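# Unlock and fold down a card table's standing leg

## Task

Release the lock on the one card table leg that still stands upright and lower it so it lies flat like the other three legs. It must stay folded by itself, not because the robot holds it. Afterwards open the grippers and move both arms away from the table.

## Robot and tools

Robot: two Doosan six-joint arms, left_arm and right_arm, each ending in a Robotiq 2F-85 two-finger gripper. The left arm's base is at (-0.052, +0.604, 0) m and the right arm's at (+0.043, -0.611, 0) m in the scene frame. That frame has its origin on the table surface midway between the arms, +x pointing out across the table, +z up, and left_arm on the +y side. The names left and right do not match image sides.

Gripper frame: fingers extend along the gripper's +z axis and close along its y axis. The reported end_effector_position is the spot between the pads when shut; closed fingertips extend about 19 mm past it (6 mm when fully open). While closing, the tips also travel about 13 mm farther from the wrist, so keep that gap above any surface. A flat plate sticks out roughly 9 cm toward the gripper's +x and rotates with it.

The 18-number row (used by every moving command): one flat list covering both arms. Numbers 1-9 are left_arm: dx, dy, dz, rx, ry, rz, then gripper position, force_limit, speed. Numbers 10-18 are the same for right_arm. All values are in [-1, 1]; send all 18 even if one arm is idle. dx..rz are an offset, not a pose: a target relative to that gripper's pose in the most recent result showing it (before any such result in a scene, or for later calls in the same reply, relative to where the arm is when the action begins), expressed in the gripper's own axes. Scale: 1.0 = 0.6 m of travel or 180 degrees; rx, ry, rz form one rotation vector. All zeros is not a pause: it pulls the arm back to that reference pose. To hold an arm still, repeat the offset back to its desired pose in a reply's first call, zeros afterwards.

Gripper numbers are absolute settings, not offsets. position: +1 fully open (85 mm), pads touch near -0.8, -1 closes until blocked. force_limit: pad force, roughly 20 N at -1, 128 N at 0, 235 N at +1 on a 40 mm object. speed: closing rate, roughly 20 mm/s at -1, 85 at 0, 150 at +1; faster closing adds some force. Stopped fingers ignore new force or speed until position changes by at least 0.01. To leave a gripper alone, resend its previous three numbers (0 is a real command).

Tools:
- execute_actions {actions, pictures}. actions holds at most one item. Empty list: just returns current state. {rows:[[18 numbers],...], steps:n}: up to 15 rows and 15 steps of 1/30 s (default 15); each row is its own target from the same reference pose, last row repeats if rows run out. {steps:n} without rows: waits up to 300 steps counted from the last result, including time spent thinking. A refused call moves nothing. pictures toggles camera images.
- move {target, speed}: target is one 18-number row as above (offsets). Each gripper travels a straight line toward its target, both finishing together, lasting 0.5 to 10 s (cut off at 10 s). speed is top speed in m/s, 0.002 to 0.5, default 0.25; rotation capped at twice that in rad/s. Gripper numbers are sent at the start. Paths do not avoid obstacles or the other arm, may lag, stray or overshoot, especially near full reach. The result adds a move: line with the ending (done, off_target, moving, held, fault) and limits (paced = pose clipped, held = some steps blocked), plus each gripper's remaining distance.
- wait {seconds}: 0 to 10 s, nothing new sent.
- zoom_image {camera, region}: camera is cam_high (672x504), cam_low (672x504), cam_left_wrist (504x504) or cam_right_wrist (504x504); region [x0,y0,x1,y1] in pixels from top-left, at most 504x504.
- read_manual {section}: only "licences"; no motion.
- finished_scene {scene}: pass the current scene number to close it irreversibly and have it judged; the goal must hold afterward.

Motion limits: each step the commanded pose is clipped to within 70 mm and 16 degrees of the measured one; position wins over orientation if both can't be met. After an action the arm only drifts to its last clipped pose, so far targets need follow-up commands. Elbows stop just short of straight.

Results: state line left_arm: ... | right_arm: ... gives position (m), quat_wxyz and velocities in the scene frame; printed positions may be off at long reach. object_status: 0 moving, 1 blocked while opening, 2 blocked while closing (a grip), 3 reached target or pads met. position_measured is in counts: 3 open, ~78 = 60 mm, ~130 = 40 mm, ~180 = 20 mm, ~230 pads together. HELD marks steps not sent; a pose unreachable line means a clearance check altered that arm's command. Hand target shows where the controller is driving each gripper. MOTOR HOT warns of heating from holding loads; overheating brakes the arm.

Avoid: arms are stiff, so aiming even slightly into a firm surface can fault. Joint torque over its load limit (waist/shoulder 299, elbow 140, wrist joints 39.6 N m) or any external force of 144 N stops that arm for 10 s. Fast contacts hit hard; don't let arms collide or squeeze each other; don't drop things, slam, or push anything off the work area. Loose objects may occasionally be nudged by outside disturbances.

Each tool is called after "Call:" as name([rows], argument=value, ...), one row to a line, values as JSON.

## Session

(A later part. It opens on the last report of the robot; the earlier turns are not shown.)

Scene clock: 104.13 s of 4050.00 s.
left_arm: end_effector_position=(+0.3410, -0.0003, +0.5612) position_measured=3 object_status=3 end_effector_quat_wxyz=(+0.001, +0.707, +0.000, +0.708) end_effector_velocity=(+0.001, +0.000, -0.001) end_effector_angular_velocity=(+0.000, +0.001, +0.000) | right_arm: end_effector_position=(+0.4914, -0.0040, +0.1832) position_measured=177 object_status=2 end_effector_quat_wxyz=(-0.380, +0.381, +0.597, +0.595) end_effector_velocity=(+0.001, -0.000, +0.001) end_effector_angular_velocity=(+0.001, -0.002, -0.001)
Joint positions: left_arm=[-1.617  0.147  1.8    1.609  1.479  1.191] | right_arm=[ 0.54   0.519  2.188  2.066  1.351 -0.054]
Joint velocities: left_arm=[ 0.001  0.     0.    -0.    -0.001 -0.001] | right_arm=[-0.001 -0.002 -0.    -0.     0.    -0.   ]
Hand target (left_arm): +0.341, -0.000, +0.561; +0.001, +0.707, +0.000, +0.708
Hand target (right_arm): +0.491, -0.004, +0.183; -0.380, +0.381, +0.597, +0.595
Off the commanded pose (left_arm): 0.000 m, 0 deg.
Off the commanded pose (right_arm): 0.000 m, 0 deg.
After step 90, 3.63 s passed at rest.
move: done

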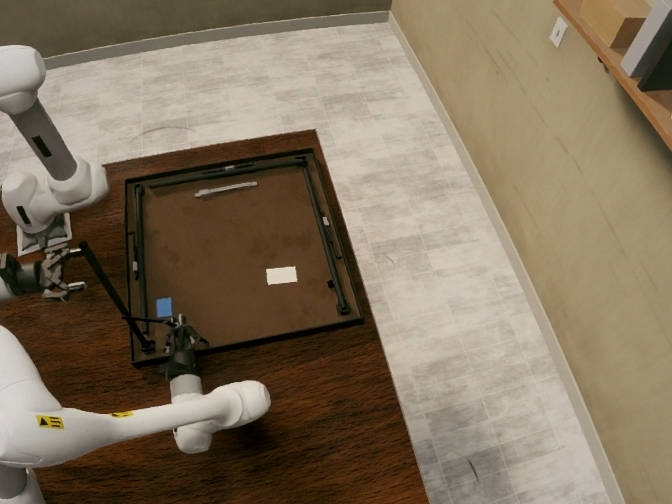

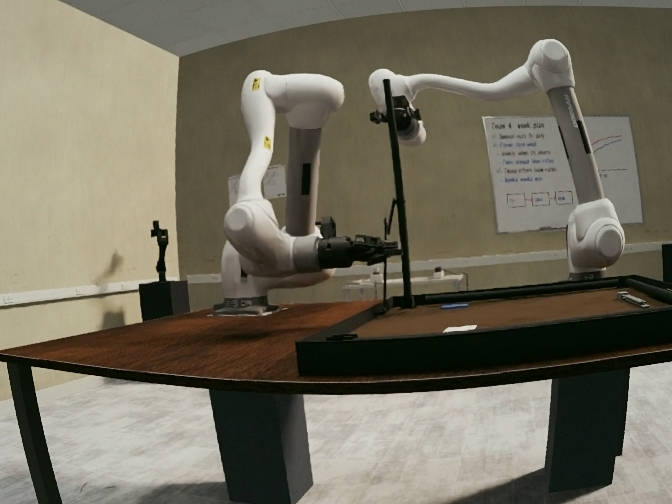

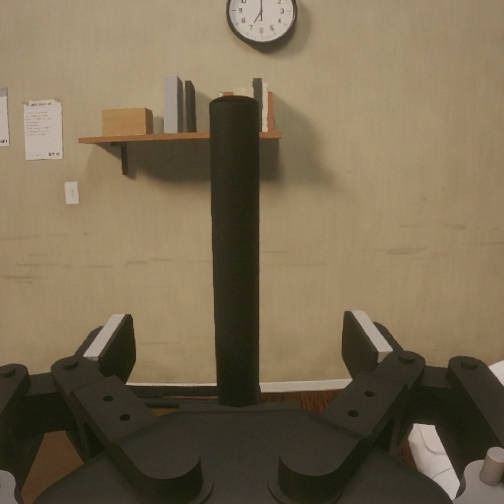

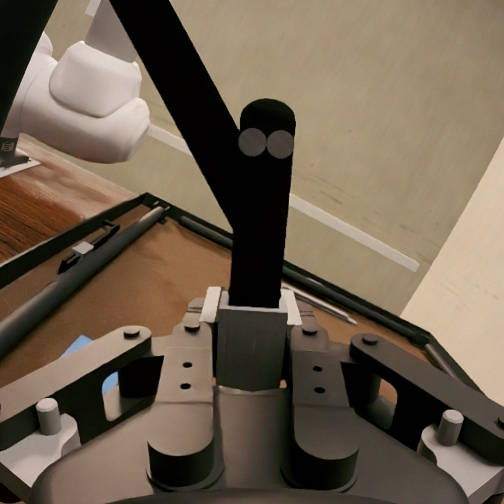

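Call:
move(target=[0,-0.008,0.06,0,-0.025,0,1,0,0, 0,0,0,0,0,0,-1,-0.6,-0.3], speed=0.08)

Call:
move(target=[0,0,0,0,0,0,-1,-0.7,-0.3, 0,0,0,0,0,0,-1,-0.6,-0.3])

Scene clock: 112.50 s of 4050.00 s.
left_arm: end_effector_position=(+0.3769, +0.0044, +0.5613) position_measured=3 object_status=3 end_effector_quat_wxyz=(+0.001, +0.734, +0.000, +0.679) end_effector_velocity=(+0.000, +0.000, -0.000) end_effector_angular_velocity=(-0.002, +0.002, +0.001) | right_arm: end_effector_position=(+0.4914, -0.0040, +0.1832) position_measured=177 object_status=2 end_effector_quat_wxyz=(-0.380, +0.381, +0.597, +0.595) end_effector_velocity=(-0.000, -0.000, -0.002) end_effector_angular_velocity=(-0.002, +0.002, +0.001)
Joint positions: left_arm=[-1.556  0.136  1.767  1.549  1.394  1.244] | right_arm=[ 0.54   0.519  2.188  2.066  1.351 -0.054]
Joint velocities: left_arm=[ 0.    -0.    -0.001 -0.002 -0.    -0.001] | right_arm=[-0.     0.002  0.001 -0.001 -0.    -0.   ]
Hand target (left_arm): +0.377, +0.004, +0.561; +0.001, +0.734, +0.000, +0.679
Hand target (right_arm): +0.491, -0.004, +0.183; -0.380, +0.381, +0.597, +0.595
Off the commanded pose (left_arm): 0.000 m, 0 deg.
Off the commanded pose (right_arm): 0.000 m, 0 deg.
After step 90, 4.60 s passed at rest.
move: done

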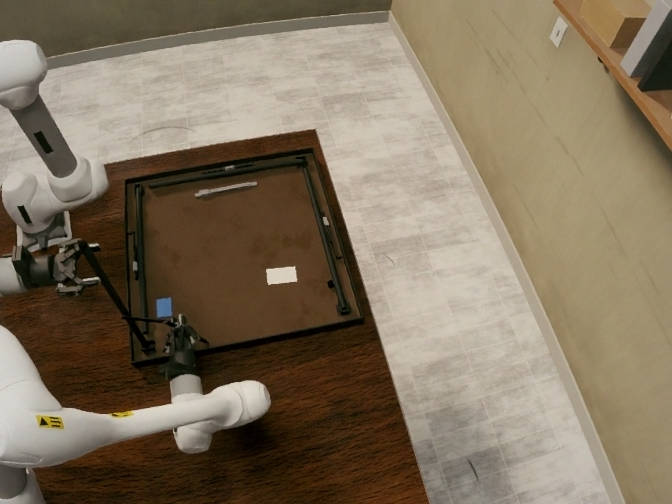

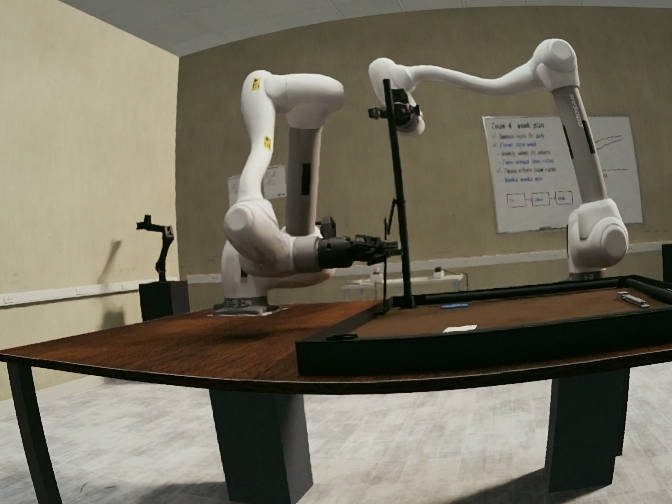

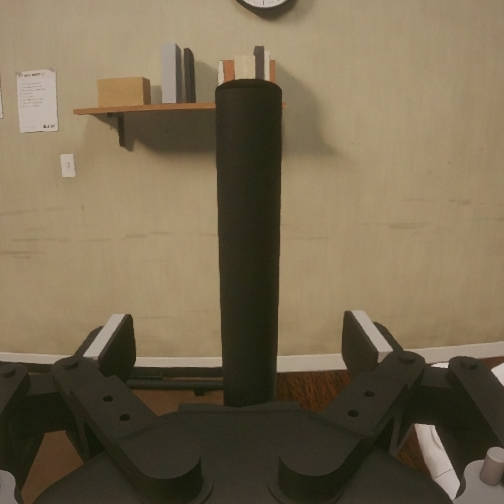

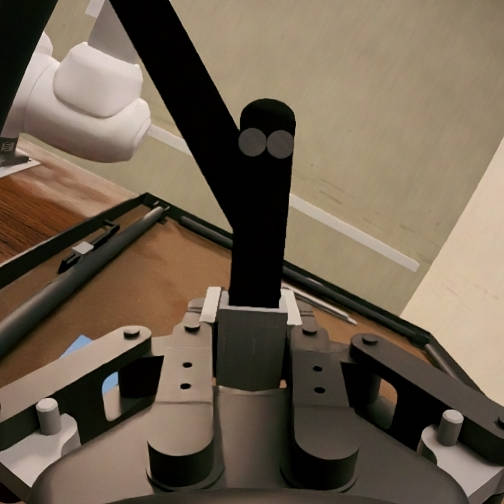

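Scene clock: 113.80 s of 4050.00 s.
left_arm: end_effector_position=(+0.3769, +0.0043, +0.5613) position_measured=180 object_status=2 end_effector_quat_wxyz=(+0.001, +0.734, +0.000, +0.679) end_effector_velocity=(+0.001, +0.001, -0.000) end_effector_angular_velocity=(+0.000, -0.002, +0.003) | right_arm: end_effector_position=(+0.4915, -0.0040, +0.1833) position_measured=177 object_status=2 end_effector_quat_wxyz=(-0.380, +0.381, +0.597, +0.595) end_effector_velocity=(-0.000, +0.000, -0.001) end_effector_angular_velocity=(-0.001, +0.002, -0.000)
Joint positions: left_arm=[-1.556  0.136  1.767  1.549  1.394  1.244] | right_arm=[ 0.54   0.519  2.188  2.066  1.351 -0.054]
Joint velocities: left_arm=[ 0.002  0.     0.001  0.002  0.002 -0.001] | right_arm=[ 0.     0.002  0.     0.001 -0.     0.   ]
Hand target (left_arm): +0.377, +0.004, +0.561; +0.001, +0.734, +0.000, +0.679
Hand target (right_arm): +0.491, -0.004, +0.183; -0.380, +0.381, +0.597, +0.595
Off the commanded pose (left_arm): 0.000 m, 0 deg.
Off the commanded pose (right_arm): 0.000 m, 0 deg.
move: done

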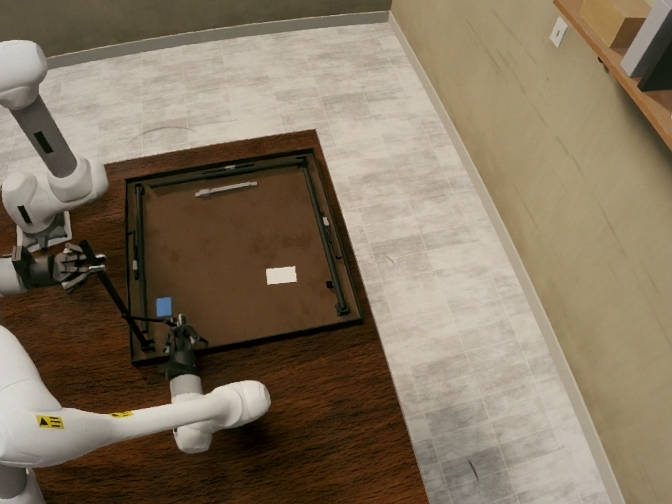

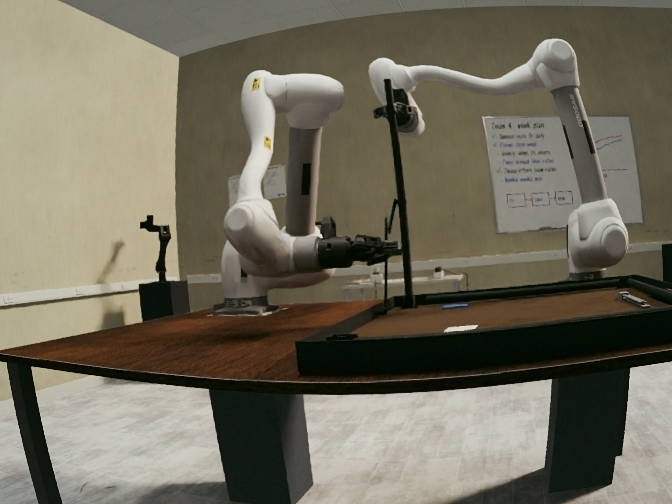

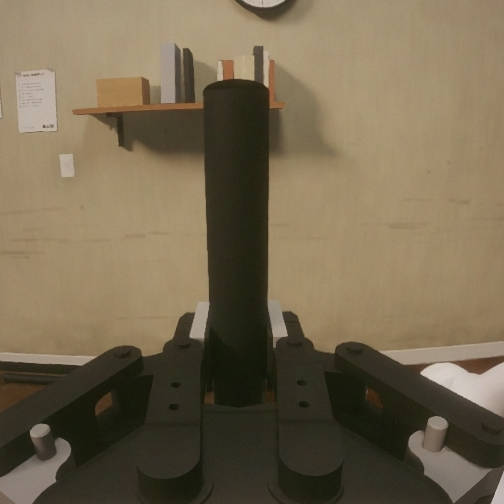

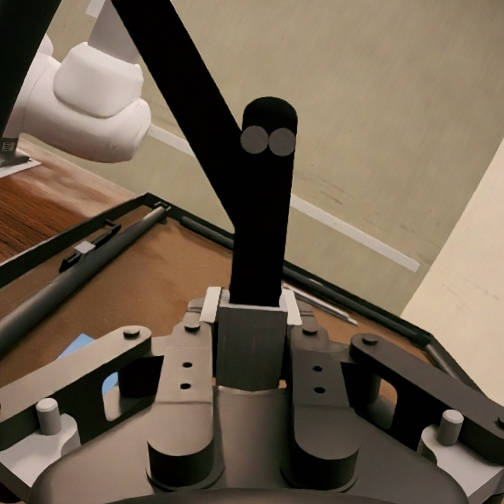

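Call:
move(target=[0,0,0,0,0,0,-1,-0.7,-0.3, 0,0,0,0,0,0,1,0,0])

Call:
move(target=[0,0,0,0,0,0,-1,-0.7,-0.3, 0,0,-0.4,0,0,0,1,0,0])

Call:
move(target=[-0.0134,0,0.1534,0,-0.0556,0,-1,-0.7,-0.3, 0,0,0,0,0,0,1,0,0], speed=0.1)

Call:
move(target=[-0.0134,0,0.1534,0,-0.0556,0,-1,-0.7,-0.3, 0,0,0,0,0,0,1,0,0], speed=0.1)

Call:
move(target=[-0.0134,0,0.1534,0,-0.0556,0,-1,-0.7,-0.3, 0,0,0,0,0,0,1,0,0], speed=0.1)

Call:
move(target=[-0.0134,0,0.1534,0,-0.0556,0,-1,-0.7,-0.3, 0,0,0,0,0,0,1,0,0], speed=0.1)

Scene clock: 124.67 s of 4050.00 s.
left_arm: end_effector_position=(+0.3769, +0.0043, +0.5612) position_measured=180 object_status=2 end_effector_quat_wxyz=(+0.001, +0.734, +0.000, +0.679) end_effector_velocity=(+0.000, -0.000, -0.000) end_effector_angular_velocity=(-0.001, +0.001, -0.001) | right_arm: end_effector_position=(+0.4915, -0.0040, +0.1833) position_measured=3 object_status=0 end_effector_quat_wxyz=(-0.380, +0.381, +0.597, +0.595) end_effector_velocity=(-0.001, +0.000, -0.001) end_effector_angular_velocity=(-0.001, +0.001, +0.002)
Joint positions: left_arm=[-1.556  0.136  1.767  1.549  1.394  1.244] | right_arm=[ 0.54   0.519  2.188  2.066  1.351 -0.054]
Joint velocities: left_arm=[ 0.001 -0.     0.    -0.    -0.002 -0.001] | right_arm=[ 0.     0.     0.    -0.002 -0.     0.001]
Hand target (left_arm): +0.377, +0.004, +0.561; +0.001, +0.734, +0.000, +0.679
Hand target (right_arm): +0.491, -0.004, +0.183; -0.380, +0.381, +0.597, +0.595
Off the commanded pose (left_arm): 0.000 m, 0 deg.
Off the commanded pose (right_arm): 0.000 m, 0 deg.
After step 260, 1.07 s passed at rest.
move: done

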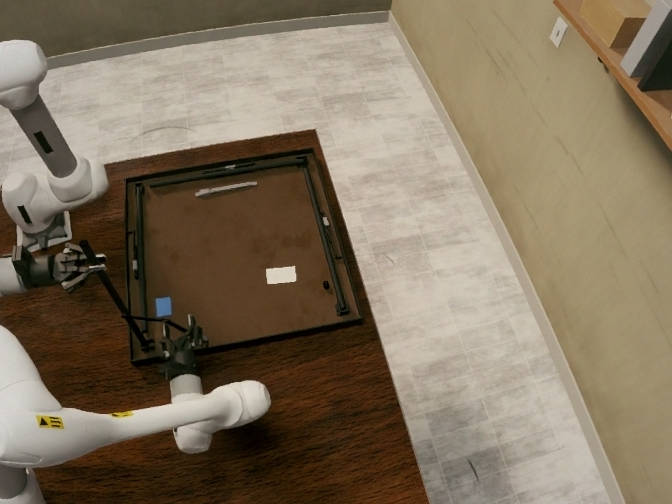

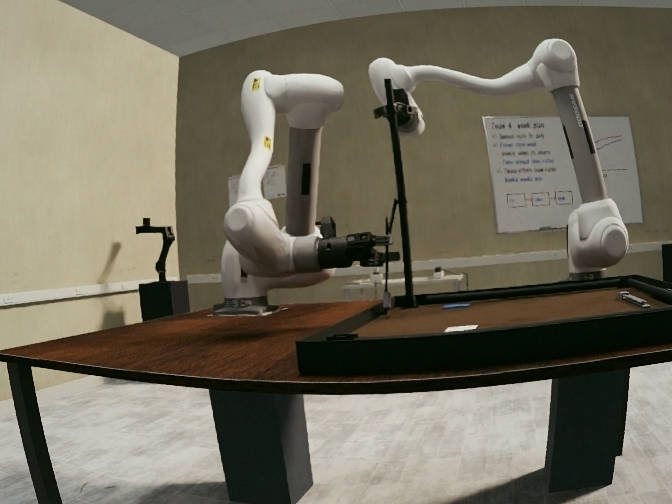

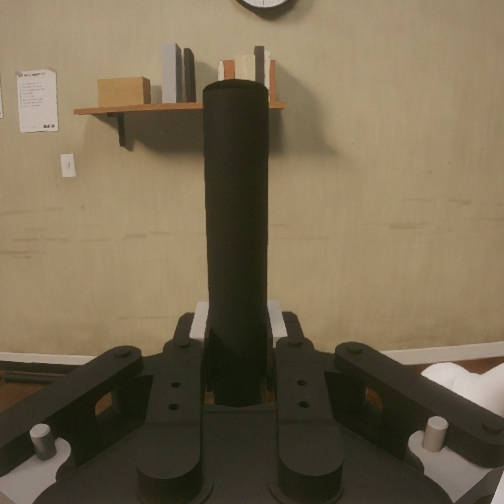

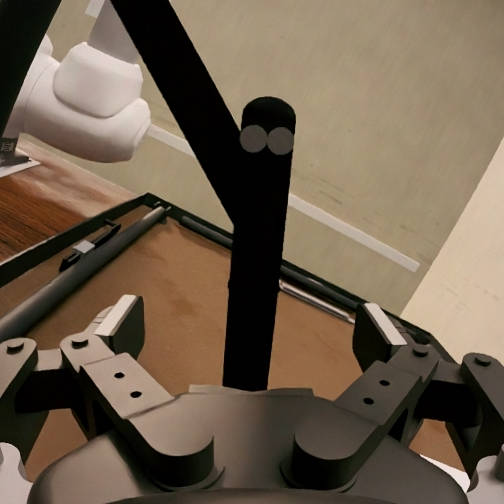

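Scene clock: 126.03 s of 4050.00 s.
left_arm: end_effector_position=(+0.3769, +0.0043, +0.5612) position_measured=180 object_status=2 end_effector_quat_wxyz=(+0.001, +0.734, +0.000, +0.679) end_effector_velocity=(+0.000, -0.000, +0.001) end_effector_angular_velocity=(+0.001, -0.001, -0.001) | right_arm: end_effector_position=(+0.4916, -0.2437, +0.1836) position_measured=3 object_status=3 end_effector_quat_wxyz=(-0.380, +0.381, +0.596, +0.595) end_effector_velocity=(+0.000, -0.000, -0.001) end_effector_angular_velocity=(-0.000, +0.003, -0.000)
Joint positions: left_arm=[-1.556  0.136  1.767  1.549  1.394  1.244] | right_arm=[ 0.076  0.447  2.359  1.64   1.545 -0.098]
Joint velocities: left_arm=[ 0.001 -0.    -0.     0.002 -0.001  0.001] | right_arm=[-0.001  0.002  0.    -0.001 -0.     0.001]
Hand target (left_arm): +0.377, +0.004, +0.561; +0.001, +0.734, +0.000, +0.679
Hand target (right_arm): +0.492, -0.244, +0.184; -0.380, +0.381, +0.596, +0.595
Off the commanded pose (left_arm): 0.000 m, 0 deg.
Off the commanded pose (right_arm): 0.000 m, 0 deg.
move: done

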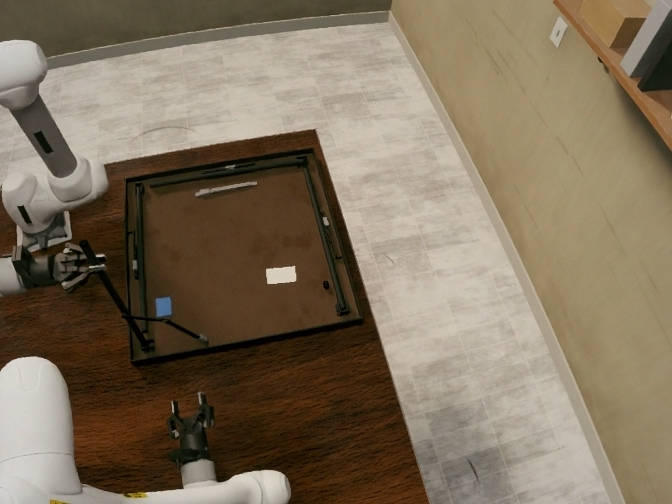

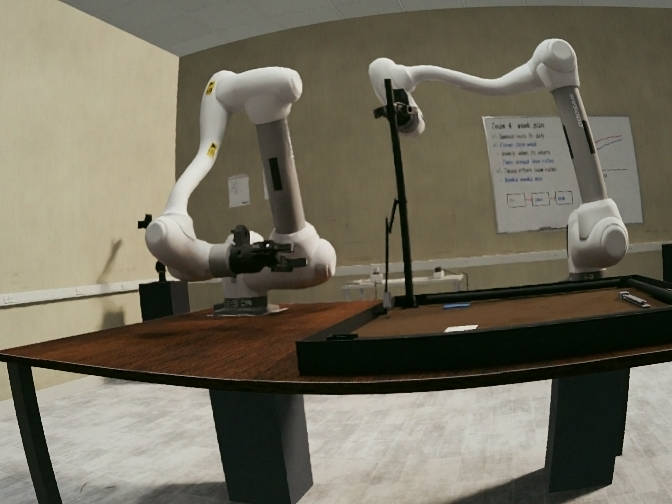

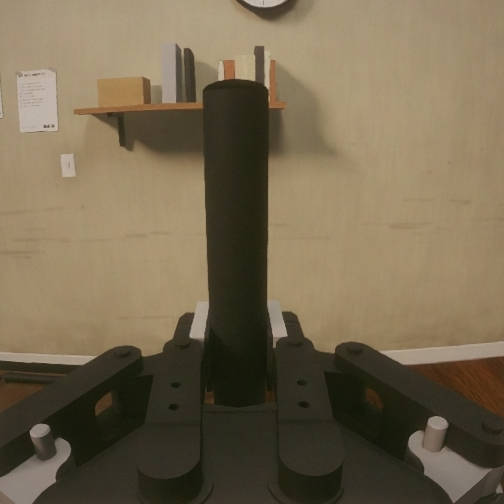

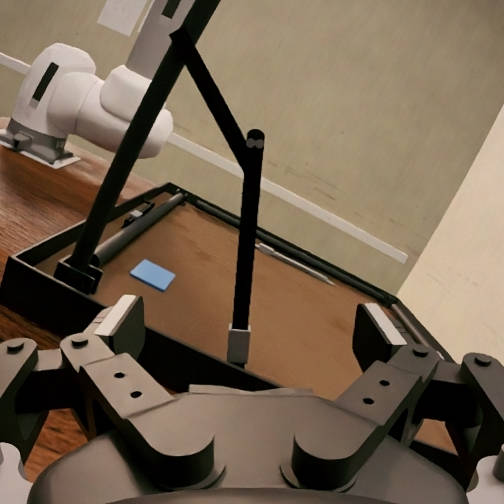

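Scene clock: 127.23 s of 4050.00 s.
left_arm: end_effector_position=(+0.4680, +0.0042, +0.5459) position_measured=180 object_status=2 end_effector_quat_wxyz=(+0.001, +0.790, +0.000, +0.613) end_effector_velocity=(-0.000, -0.001, +0.001) end_effector_angular_velocity=(-0.003, +0.000, -0.001) | right_arm: end_effector_position=(+0.4916, -0.2437, +0.1836) position_measured=3 object_status=3 end_effector_quat_wxyz=(-0.380, +0.381, +0.596, +0.595) end_effector_velocity=(-0.001, -0.000, -0.001) end_effector_angular_velocity=(-0.001, +0.002, +0.000)
Joint positions: left_arm=[-1.402  0.164  1.666  1.394  1.209  1.381] | right_arm=[ 0.076  0.447  2.359  1.64   1.545 -0.098]
Joint velocities: left_arm=[-0.001  0.    -0.001 -0.    -0.    -0.001] | right_arm=[-0.001  0.     0.002 -0.001 -0.     0.   ]
Hand target (left_arm): +0.468, +0.004, +0.546; +0.001, +0.790, +0.000, +0.613
Hand target (right_arm): +0.492, -0.244, +0.184; -0.380, +0.381, +0.596, +0.595
Off the commanded pose (left_arm): 0.000 m, 0 deg.
Off the commanded pose (right_arm): 0.000 m, 0 deg.
move: done

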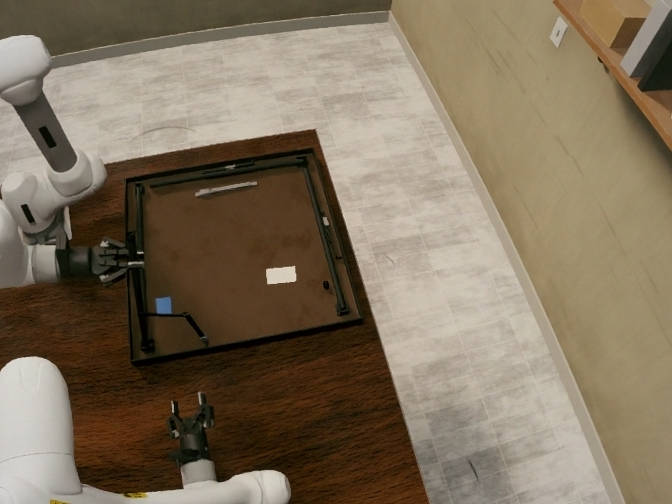

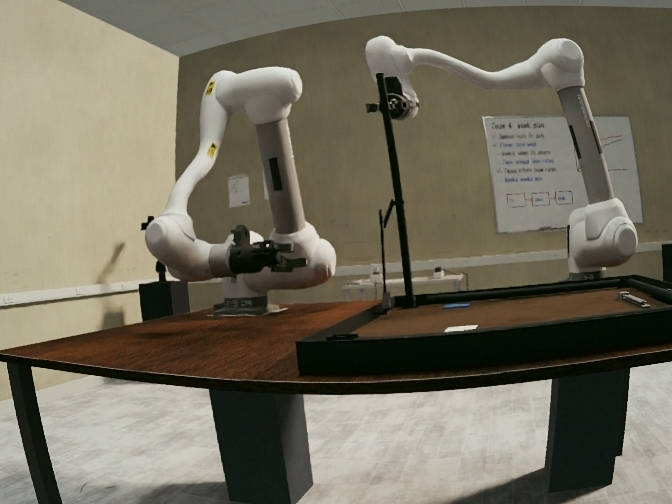

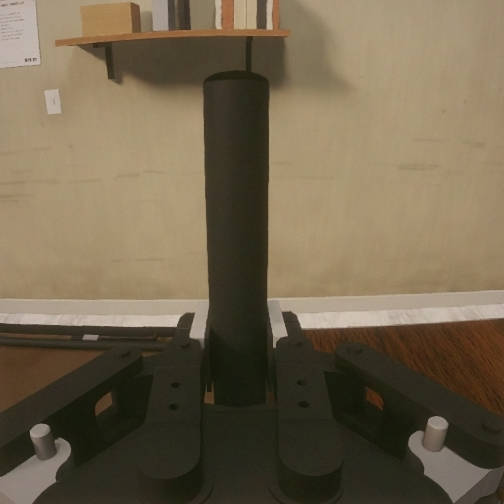

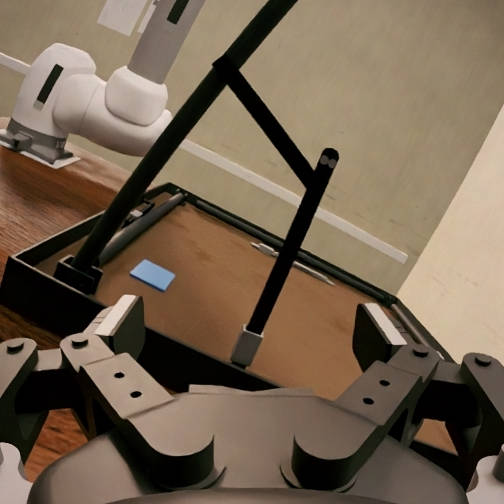

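Scene clock: 128.43 s of 4050.00 s.
left_arm: end_effector_position=(+0.5550, +0.0040, +0.5150) position_measured=180 object_status=2 end_effector_quat_wxyz=(+0.001, +0.841, +0.000, +0.541) end_effector_velocity=(-0.000, -0.000, +0.001) end_effector_angular_velocity=(-0.002, -0.000, -0.000) | right_arm: end_effector_position=(+0.4916, -0.2437, +0.1836) position_measured=3 object_status=3 end_effector_quat_wxyz=(-0.380, +0.381, +0.596, +0.595) end_effector_velocity=(+0.001, -0.000, -0.000) end_effector_angular_velocity=(+0.000, -0.001, -0.000)
Joint positions: left_arm=[-1.256  0.227  1.555  1.197  1.067  1.555] | right_arm=[ 0.076  0.447  2.359  1.64   1.545 -0.098]
Joint velocities: left_arm=[-0.    -0.    -0.001 -0.001 -0.001 -0.   ] | right_arm=[-0.     0.001 -0.002  0.     0.    -0.   ]
Hand target (left_arm): +0.555, +0.004, +0.515; +0.001, +0.841, +0.000, +0.541
Hand target (right_arm): +0.492, -0.244, +0.184; -0.380, +0.381, +0.596, +0.595
Off the commanded pose (left_arm): 0.000 m, 0 deg.
Off the commanded pose (right_arm): 0.000 m, 0 deg.
move: done

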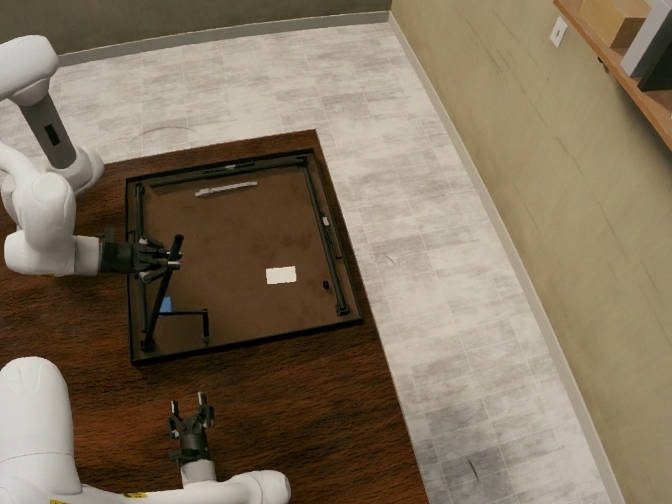

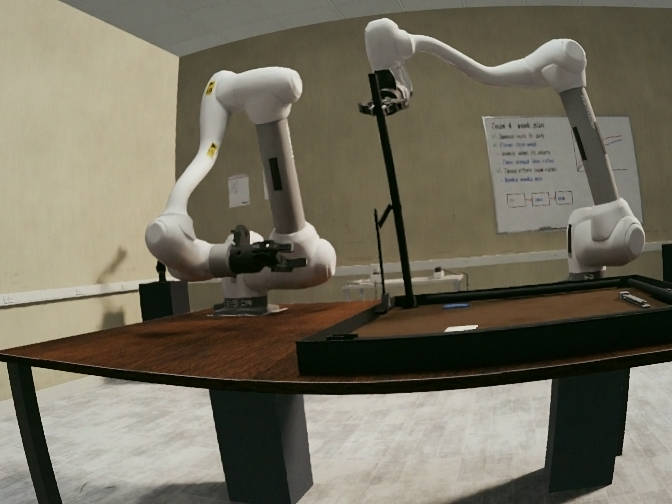

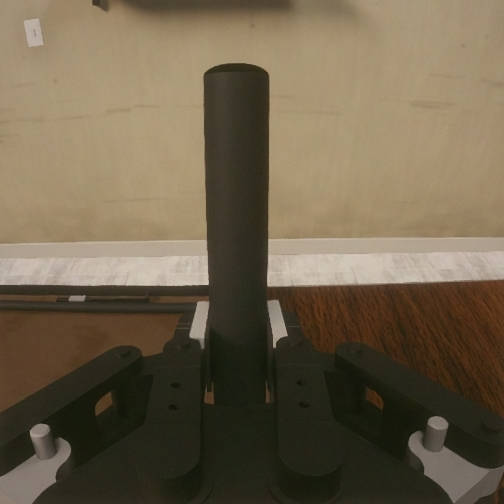

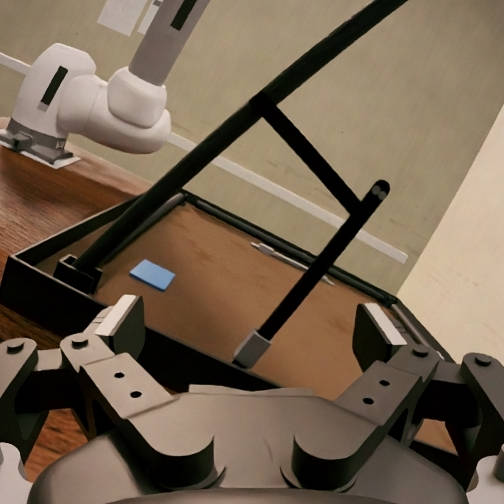

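Scene clock: 129.63 s of 4050.00 s.
left_arm: end_effector_position=(+0.6353, +0.0039, +0.4693) position_measured=180 object_status=2 end_effector_quat_wxyz=(+0.001, +0.885, +0.000, +0.466) end_effector_velocity=(+0.000, -0.001, +0.001) end_effector_angular_velocity=(-0.004, +0.000, -0.000) | right_arm: end_effector_position=(+0.4916, -0.2437, +0.1836) position_measured=3 object_status=3 end_effector_quat_wxyz=(-0.380, +0.381, +0.596, +0.595) end_effector_velocity=(+0.000, +0.000, -0.001) end_effector_angular_velocity=(-0.001, +0.001, +0.001)
Joint positions: left_arm=[-1.128  0.319  1.436  0.966  0.983  1.76 ] | right_arm=[ 0.076  0.447  2.359  1.64   1.545 -0.098]
Joint velocities: left_arm=[ 0.    -0.    -0.002 -0.002 -0.001 -0.001] | right_arm=[-0.     0.001 -0.001 -0.001 -0.001  0.   ]
Hand target (left_arm): +0.635, +0.004, +0.470; +0.001, +0.885, +0.000, +0.466
Hand target (right_arm): +0.492, -0.244, +0.184; -0.380, +0.381, +0.596, +0.595
Off the commanded pose (left_arm): 0.000 m, 0 deg.
Off the commanded pose (right_arm): 0.000 m, 0 deg.
move: done

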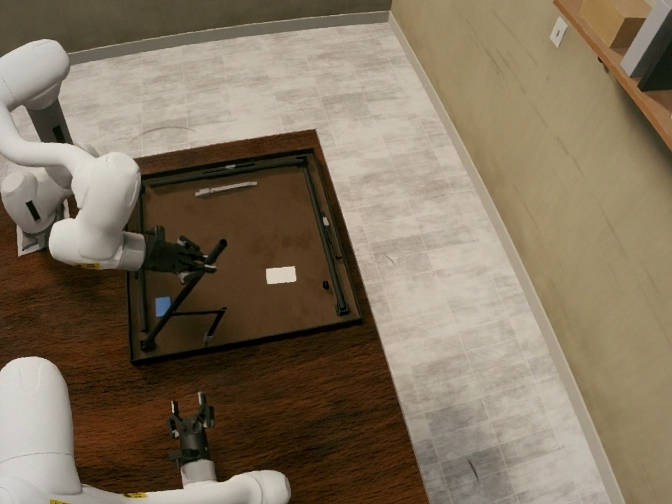

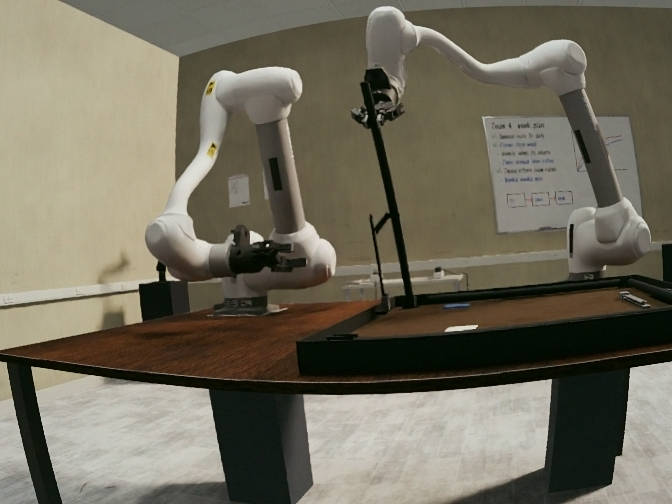

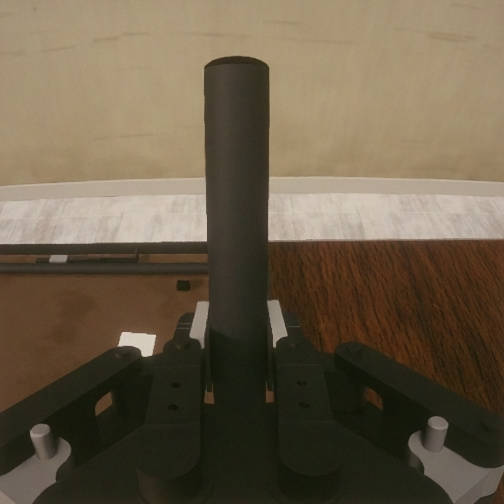

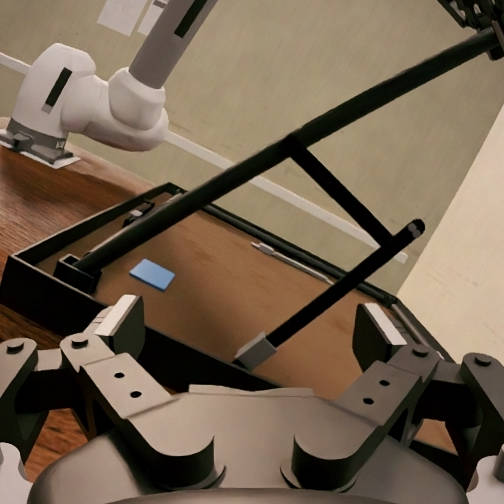

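Scene clock: 130.83 s of 4050.00 s.
left_arm: end_effector_position=(+0.7065, +0.0037, +0.4106) position_measured=180 object_status=2 end_effector_quat_wxyz=(+0.001, +0.922, +0.000, +0.387) end_effector_velocity=(+0.000, +0.000, +0.000) end_effector_angular_velocity=(+0.000, +0.000, -0.000) | right_arm: end_effector_position=(+0.4916, -0.2437, +0.1836) position_measured=3 object_status=3 end_effector_quat_wxyz=(-0.380, +0.381, +0.596, +0.595) end_effector_velocity=(-0.000, -0.000, -0.000) end_effector_angular_velocity=(-0.000, -0.000, -0.000)
Joint positions: left_arm=[-1.02   0.432  1.31   0.728  0.963  1.972] | right_arm=[ 0.076  0.447  2.359  1.64   1.545 -0.098]
Joint velocities: left_arm=[ 0.     0.    -0.001 -0.001 -0.     0.001] | right_arm=[-0. -0.  0. -0. -0. -0.]
Hand target (left_arm): +0.707, +0.004, +0.411; +0.001, +0.922, +0.000, +0.387
Hand target (right_arm): +0.492, -0.244, +0.184; -0.380, +0.381, +0.596, +0.595
Off the commanded pose (left_arm): 0.000 m, 0 deg.
Off the commanded pose (right_arm): 0.000 m, 0 deg.
move: done

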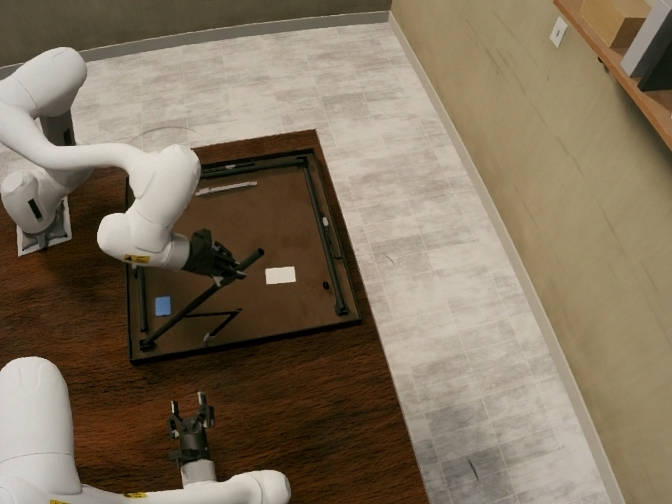

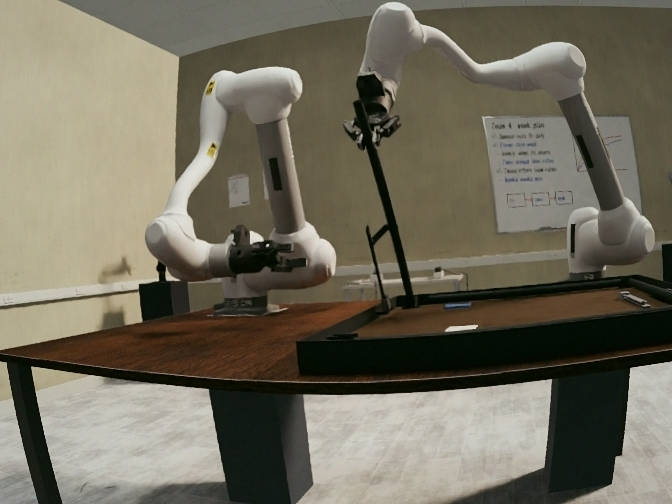

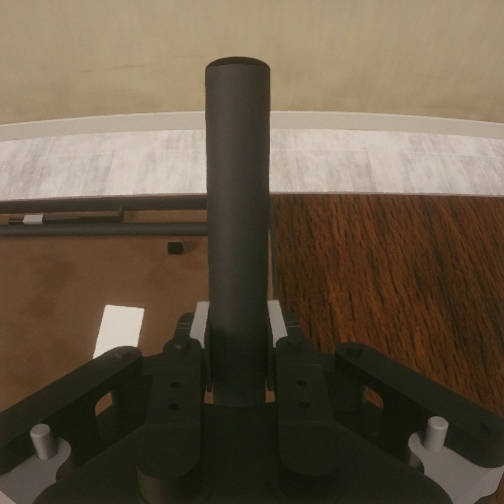

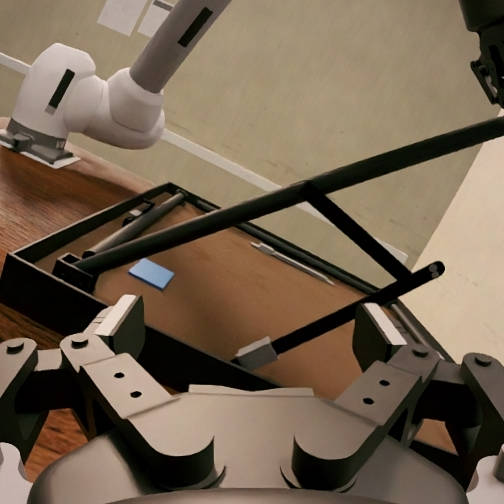

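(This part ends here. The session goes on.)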